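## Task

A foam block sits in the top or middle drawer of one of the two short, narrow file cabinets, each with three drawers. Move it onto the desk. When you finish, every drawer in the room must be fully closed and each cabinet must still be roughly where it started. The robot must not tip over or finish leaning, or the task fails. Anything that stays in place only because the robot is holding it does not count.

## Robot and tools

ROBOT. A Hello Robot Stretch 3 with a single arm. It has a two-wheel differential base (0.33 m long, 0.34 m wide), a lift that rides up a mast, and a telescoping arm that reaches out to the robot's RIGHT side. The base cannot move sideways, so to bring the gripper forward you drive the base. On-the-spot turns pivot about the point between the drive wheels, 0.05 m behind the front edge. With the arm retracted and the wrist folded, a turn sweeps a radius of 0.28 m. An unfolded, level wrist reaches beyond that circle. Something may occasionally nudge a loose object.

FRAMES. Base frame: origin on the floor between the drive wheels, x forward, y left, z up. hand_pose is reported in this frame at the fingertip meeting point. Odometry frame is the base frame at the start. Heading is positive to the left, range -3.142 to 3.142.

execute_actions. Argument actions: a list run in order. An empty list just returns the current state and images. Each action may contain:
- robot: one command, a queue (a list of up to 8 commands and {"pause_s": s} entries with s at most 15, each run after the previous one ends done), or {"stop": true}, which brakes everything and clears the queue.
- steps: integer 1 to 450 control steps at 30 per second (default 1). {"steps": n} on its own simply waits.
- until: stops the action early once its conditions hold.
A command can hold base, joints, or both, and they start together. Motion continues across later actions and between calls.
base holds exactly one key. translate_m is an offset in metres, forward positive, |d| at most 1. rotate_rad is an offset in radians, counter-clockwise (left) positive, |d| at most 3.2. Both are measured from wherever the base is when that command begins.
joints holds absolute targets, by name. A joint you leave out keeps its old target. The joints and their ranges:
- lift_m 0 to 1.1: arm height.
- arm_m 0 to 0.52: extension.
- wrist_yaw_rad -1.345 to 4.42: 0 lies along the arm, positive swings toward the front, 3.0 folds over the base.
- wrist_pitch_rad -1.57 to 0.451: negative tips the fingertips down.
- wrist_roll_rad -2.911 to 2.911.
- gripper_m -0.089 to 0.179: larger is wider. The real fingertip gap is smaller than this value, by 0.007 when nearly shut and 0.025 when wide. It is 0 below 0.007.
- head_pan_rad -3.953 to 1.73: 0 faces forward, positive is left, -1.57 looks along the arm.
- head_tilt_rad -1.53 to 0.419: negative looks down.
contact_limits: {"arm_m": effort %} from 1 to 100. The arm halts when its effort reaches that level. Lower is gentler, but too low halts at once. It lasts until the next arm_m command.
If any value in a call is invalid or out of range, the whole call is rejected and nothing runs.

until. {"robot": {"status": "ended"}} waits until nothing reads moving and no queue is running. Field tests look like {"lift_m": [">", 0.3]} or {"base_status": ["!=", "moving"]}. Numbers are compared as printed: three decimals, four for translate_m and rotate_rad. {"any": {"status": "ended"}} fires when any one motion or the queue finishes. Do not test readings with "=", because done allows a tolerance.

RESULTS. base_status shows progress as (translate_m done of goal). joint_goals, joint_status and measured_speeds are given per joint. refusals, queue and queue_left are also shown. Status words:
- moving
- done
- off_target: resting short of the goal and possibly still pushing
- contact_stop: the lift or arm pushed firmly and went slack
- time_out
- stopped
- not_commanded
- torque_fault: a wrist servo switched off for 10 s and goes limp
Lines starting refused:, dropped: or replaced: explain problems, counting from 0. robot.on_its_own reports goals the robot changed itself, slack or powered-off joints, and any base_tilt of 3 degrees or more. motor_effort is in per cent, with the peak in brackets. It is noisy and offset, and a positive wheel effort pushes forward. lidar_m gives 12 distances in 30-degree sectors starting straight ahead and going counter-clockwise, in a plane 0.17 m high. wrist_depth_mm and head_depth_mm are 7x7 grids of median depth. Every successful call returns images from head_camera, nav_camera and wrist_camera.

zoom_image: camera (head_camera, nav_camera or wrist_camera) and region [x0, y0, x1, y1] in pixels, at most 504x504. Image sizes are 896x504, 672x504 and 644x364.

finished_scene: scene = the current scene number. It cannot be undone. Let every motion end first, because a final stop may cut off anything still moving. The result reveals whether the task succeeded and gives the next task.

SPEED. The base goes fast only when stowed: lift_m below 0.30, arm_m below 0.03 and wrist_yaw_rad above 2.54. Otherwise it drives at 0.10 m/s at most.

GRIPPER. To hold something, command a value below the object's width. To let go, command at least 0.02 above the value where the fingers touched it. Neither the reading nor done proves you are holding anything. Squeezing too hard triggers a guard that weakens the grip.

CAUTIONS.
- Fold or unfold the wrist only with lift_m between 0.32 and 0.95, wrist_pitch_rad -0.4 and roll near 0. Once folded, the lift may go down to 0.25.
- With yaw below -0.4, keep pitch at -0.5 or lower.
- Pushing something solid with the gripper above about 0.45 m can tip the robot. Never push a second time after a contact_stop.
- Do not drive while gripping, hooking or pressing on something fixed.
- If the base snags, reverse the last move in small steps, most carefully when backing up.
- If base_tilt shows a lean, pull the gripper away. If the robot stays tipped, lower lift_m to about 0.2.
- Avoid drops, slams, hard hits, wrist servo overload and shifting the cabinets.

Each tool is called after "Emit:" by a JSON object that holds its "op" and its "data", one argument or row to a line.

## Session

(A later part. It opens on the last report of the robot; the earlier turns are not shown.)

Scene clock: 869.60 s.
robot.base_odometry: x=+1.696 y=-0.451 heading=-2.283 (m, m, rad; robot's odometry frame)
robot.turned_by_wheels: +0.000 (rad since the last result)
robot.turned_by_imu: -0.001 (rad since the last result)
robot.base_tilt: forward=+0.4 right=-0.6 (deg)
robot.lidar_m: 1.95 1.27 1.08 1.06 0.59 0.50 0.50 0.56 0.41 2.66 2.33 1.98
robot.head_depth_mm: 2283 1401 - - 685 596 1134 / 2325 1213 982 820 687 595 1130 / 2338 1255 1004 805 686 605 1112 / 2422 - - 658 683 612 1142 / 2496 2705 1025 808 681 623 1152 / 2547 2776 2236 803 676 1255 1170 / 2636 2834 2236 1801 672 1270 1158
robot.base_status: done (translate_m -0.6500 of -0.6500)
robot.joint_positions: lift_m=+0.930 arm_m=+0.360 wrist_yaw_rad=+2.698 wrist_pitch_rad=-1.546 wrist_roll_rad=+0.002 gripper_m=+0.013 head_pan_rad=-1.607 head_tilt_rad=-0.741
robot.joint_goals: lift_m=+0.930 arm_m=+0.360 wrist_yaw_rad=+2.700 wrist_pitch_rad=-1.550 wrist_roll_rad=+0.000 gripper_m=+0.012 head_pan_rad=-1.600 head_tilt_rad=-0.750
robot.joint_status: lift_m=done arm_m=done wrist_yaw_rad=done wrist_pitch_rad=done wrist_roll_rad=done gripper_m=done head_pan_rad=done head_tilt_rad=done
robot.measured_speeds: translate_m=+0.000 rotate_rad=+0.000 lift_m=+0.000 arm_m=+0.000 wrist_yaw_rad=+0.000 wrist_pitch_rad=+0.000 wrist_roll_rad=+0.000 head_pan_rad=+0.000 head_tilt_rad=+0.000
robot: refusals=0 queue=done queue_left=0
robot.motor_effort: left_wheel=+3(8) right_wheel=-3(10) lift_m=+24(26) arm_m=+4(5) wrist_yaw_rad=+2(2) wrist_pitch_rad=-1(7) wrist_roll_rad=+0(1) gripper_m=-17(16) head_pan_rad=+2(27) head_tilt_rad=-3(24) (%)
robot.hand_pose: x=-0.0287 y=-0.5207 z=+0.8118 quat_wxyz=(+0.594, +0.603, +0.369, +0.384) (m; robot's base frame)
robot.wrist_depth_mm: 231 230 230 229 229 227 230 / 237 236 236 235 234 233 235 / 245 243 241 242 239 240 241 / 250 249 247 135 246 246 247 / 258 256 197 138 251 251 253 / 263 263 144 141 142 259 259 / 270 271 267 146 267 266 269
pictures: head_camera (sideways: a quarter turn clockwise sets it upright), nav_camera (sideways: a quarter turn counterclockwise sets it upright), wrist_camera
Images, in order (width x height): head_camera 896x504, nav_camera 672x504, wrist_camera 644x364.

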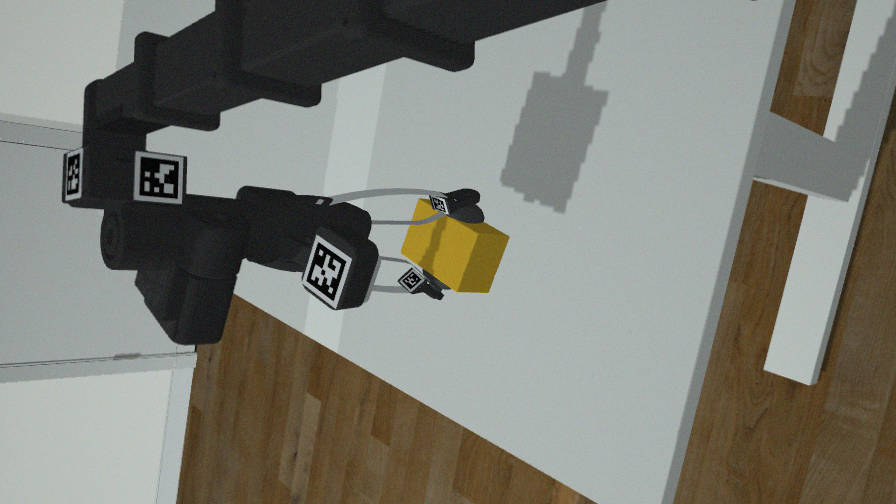

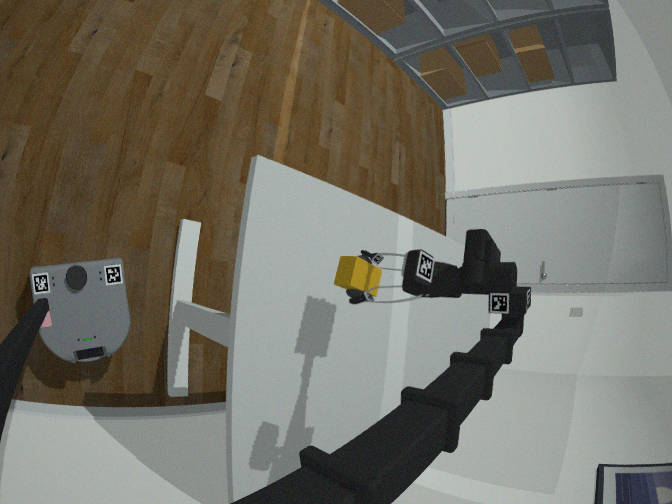

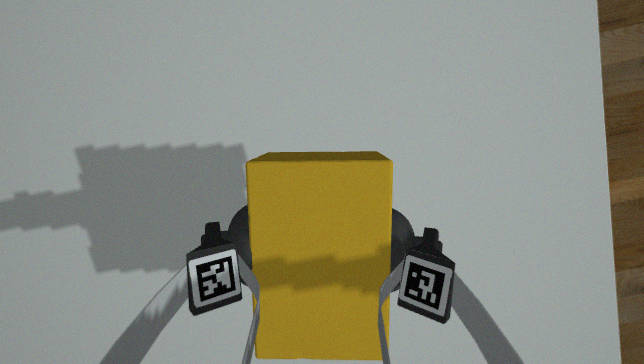

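Emit:
{"op": "execute_actions", "data": {
  "actions": [
    {"robot": {"joints": {"lift_m": 0.867}}, "steps": 200, "until": {"robot": {"status": "ended"}}}
  ]
}}

Scene clock: 875.60 s.
robot.base_odometry: x=+1.696 y=-0.451 heading=-2.283 (m, m, rad; robot's odometry frame)
robot.turned_by_wheels: +0.000 (rad since the last result)
robot.turned_by_imu: +0.000 (rad since the last result)
robot.base_tilt: forward=+0.4 right=-0.6 (deg)
robot.lidar_m: 1.96 1.27 1.07 1.06 0.59 0.50 0.50 0.56 0.41 2.67 2.33 1.98
robot.head_depth_mm: 2295 1340 1054 - - 583 1117 / 2311 1434 - 798 681 595 1131 / 2335 1436 1008 819 685 602 1111 / 2412 2625 - 717 677 615 1148 / 2503 2753 961 803 682 623 1157 / 2545 2801 2232 805 676 1246 1167 / 2626 2822 2233 1797 674 1263 1152
robot.base_status: done (translate_m -0.6500 of -0.6500)
robot.joint_positions: lift_m=+0.867 arm_m=+0.360 wrist_yaw_rad=+2.698 wrist_pitch_rad=-1.546 wrist_roll_rad=+0.002 gripper_m=+0.013 head_pan_rad=-1.607 head_tilt_rad=-0.741
robot.joint_goals: lift_m=+0.867 arm_m=+0.360 wrist_yaw_rad=+2.700 wrist_pitch_rad=-1.550 wrist_roll_rad=+0.000 gripper_m=+0.012 head_pan_rad=-1.600 head_tilt_rad=-0.750
robot.joint_status: lift_m=done arm_m=done wrist_yaw_rad=done wrist_pitch_rad=done wrist_roll_rad=done gripper_m=done head_pan_rad=done head_tilt_rad=done
robot.measured_speeds: translate_m=+0.000 rotate_rad=+0.000 lift_m=+0.000 arm_m=+0.000 wrist_yaw_rad=+0.000 wrist_pitch_rad=+0.000 wrist_roll_rad=+0.000 head_pan_rad=+0.000 head_tilt_rad=+0.000
robot: refusals=0 queue=done queue_left=0
robot.motor_effort: left_wheel=+3(4) right_wheel=-2(3) lift_m=+19(24) arm_m=+4(4) wrist_yaw_rad=+2(2) wrist_pitch_rad=-1(1) wrist_roll_rad=+0(0) gripper_m=-17(16) head_pan_rad=+2(3) head_tilt_rad=-5(4) (%)
robot.hand_pose: x=-0.0288 y=-0.5207 z=+0.7491 quat_wxyz=(+0.594, +0.603, +0.369, +0.384) (m; robot's base frame)
robot.wrist_depth_mm: 173 172 172 171 170 170 170 / 177 176 175 175 174 174 174 / 181 181 180 180 178 179 178 / 186 186 184 134 183 184 183 / 192 191 164 138 187 189 188 / 197 196 143 142 142 192 193 / 203 202 199 146 199 198 197
pictures: head_camera (sideways: a quarter turn clockwise sets it upright), nav_camera (sideways: a quarter turn counterclockwise sets it upright), wrist_camera
Images, in order (width x height): head_camera 896x504, nav_camera 672x504, wrist_camera 644x364.

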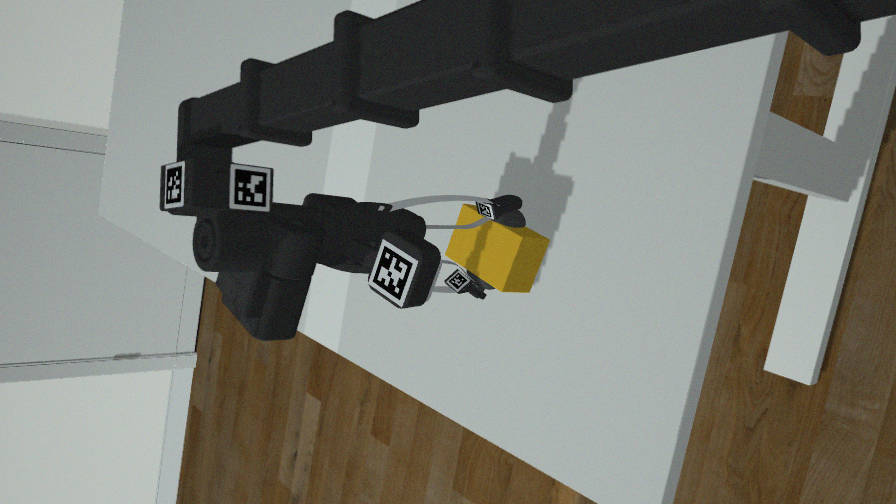

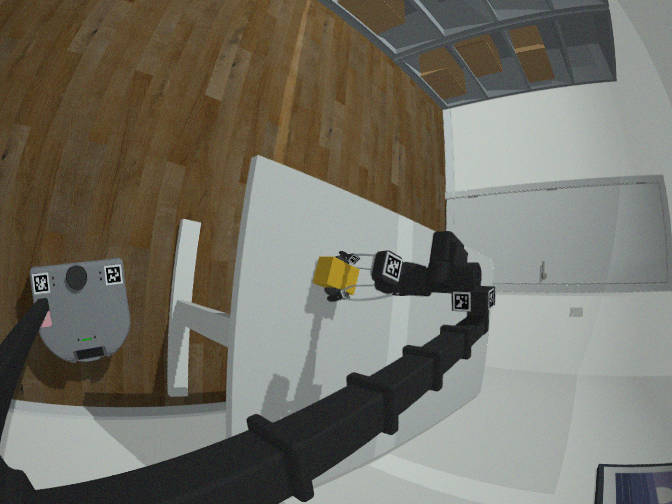

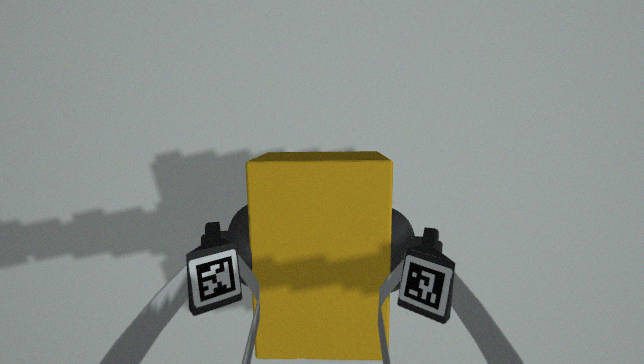

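Emit:
{"op": "execute_actions", "data": {
  "actions": [
    {"robot": [{"joints": {"gripper_m": 0.11}}, {"joints": {"lift_m": 0.93}}], "steps": 200, "until": {"robot": {"status": "ended"}}}
  ]
}}

Scene clock: 882.80 s.
robot.base_odometry: x=+1.696 y=-0.451 heading=-2.283 (m, m, rad; robot's odometry frame)
robot.turned_by_wheels: +0.000 (rad since the last result)
robot.turned_by_imu: +0.000 (rad since the last result)
robot.base_tilt: forward=+0.3 right=-0.6 (deg)
robot.lidar_m: 1.96 1.27 1.07 1.06 0.59 0.50 0.50 0.57 0.41 2.67 2.33 1.97
robot.head_depth_mm: 2320 1403 - - 686 597 1136 / 2301 1217 979 821 689 593 1132 / 2302 1254 1005 812 687 601 1113 / 2428 - - 813 681 614 1147 / 2498 2687 1021 796 679 622 1158 / 2538 2723 2248 804 676 1243 1169 / 2628 2796 2218 1810 673 1270 1157
robot.base_status: done (translate_m -0.6500 of -0.6500)
robot.joint_positions: lift_m=+0.930 arm_m=+0.360 wrist_yaw_rad=+2.698 wrist_pitch_rad=-1.546 wrist_roll_rad=+0.002 gripper_m=+0.110 head_pan_rad=-1.607 head_tilt_rad=-0.741
robot.joint_goals: lift_m=+0.930 arm_m=+0.360 wrist_yaw_rad=+2.700 wrist_pitch_rad=-1.550 wrist_roll_rad=+0.000 gripper_m=+0.110 head_pan_rad=-1.600 head_tilt_rad=-0.750
robot.joint_status: lift_m=done arm_m=done wrist_yaw_rad=done wrist_pitch_rad=done wrist_roll_rad=done gripper_m=done head_pan_rad=done head_tilt_rad=done
robot.measured_speeds: translate_m=+0.000 rotate_rad=+0.000 lift_m=+0.000 arm_m=+0.000 wrist_yaw_rad=+0.000 wrist_pitch_rad=+0.000 wrist_roll_rad=+0.000 head_pan_rad=+0.000 head_tilt_rad=+0.000
robot: refusals=0 queue=done queue_left=0
robot.motor_effort: left_wheel=+3(3) right_wheel=-4(3) lift_m=+24(24) arm_m=+4(4) wrist_yaw_rad=+2(2) wrist_pitch_rad=-1(1) wrist_roll_rad=-1(1) gripper_m=+0(79) head_pan_rad=+2(2) head_tilt_rad=-5(4) (%)
robot.hand_pose: x=-0.0288 y=-0.5207 z=+0.8118 quat_wxyz=(+0.594, +0.603, +0.369, +0.384) (m; robot's base frame)
robot.wrist_depth_mm: 231 231 230 230 228 229 231 / 236 237 236 236 233 233 234 / 243 243 241 238 240 239 241 / 251 250 249 202 247 246 249 / 256 255 254 207 253 253 252 / 263 262 263 212 261 255 258 / 271 270 268 269 267 269 266
pictures: head_camera (sideways: a quarter turn clockwise sets it upright), nav_camera (sideways: a quarter turn counterclockwise sets it upright), wrist_camera
Images, in order (width x height): head_camera 896x504, nav_camera 672x504, wrist_camera 644x364.

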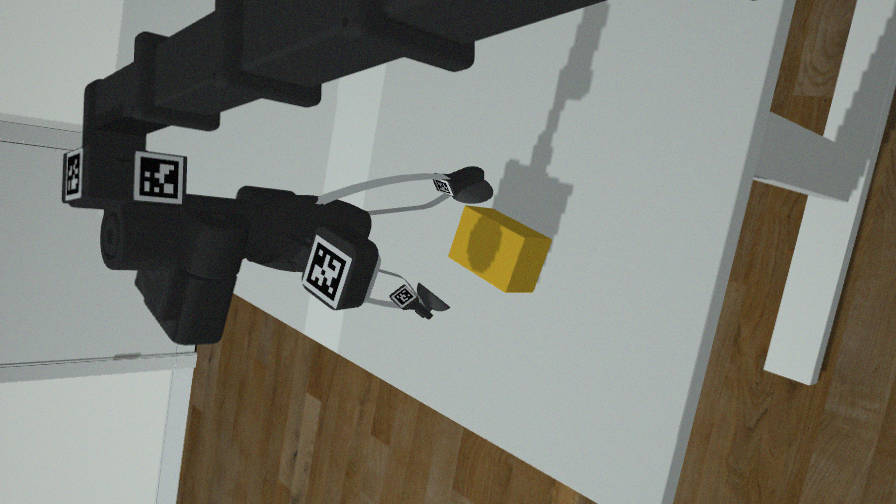

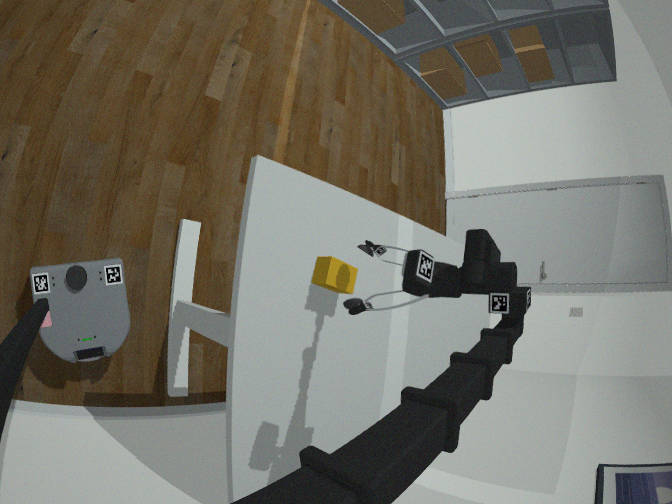

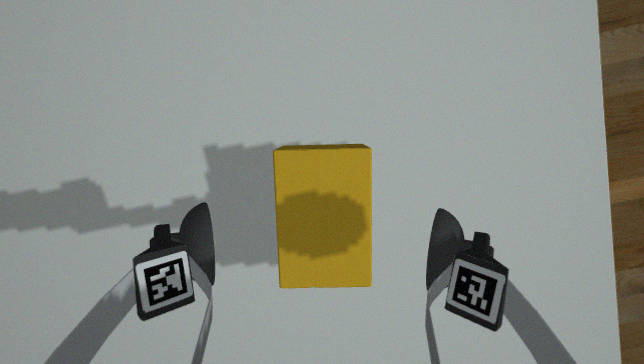

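The block is on the desk and all drawers are shut. Finishing scene 1.

Emit:
{"op": "finished_scene", "data": {
  "scene": 1
}}

The scene is finished: the task was done.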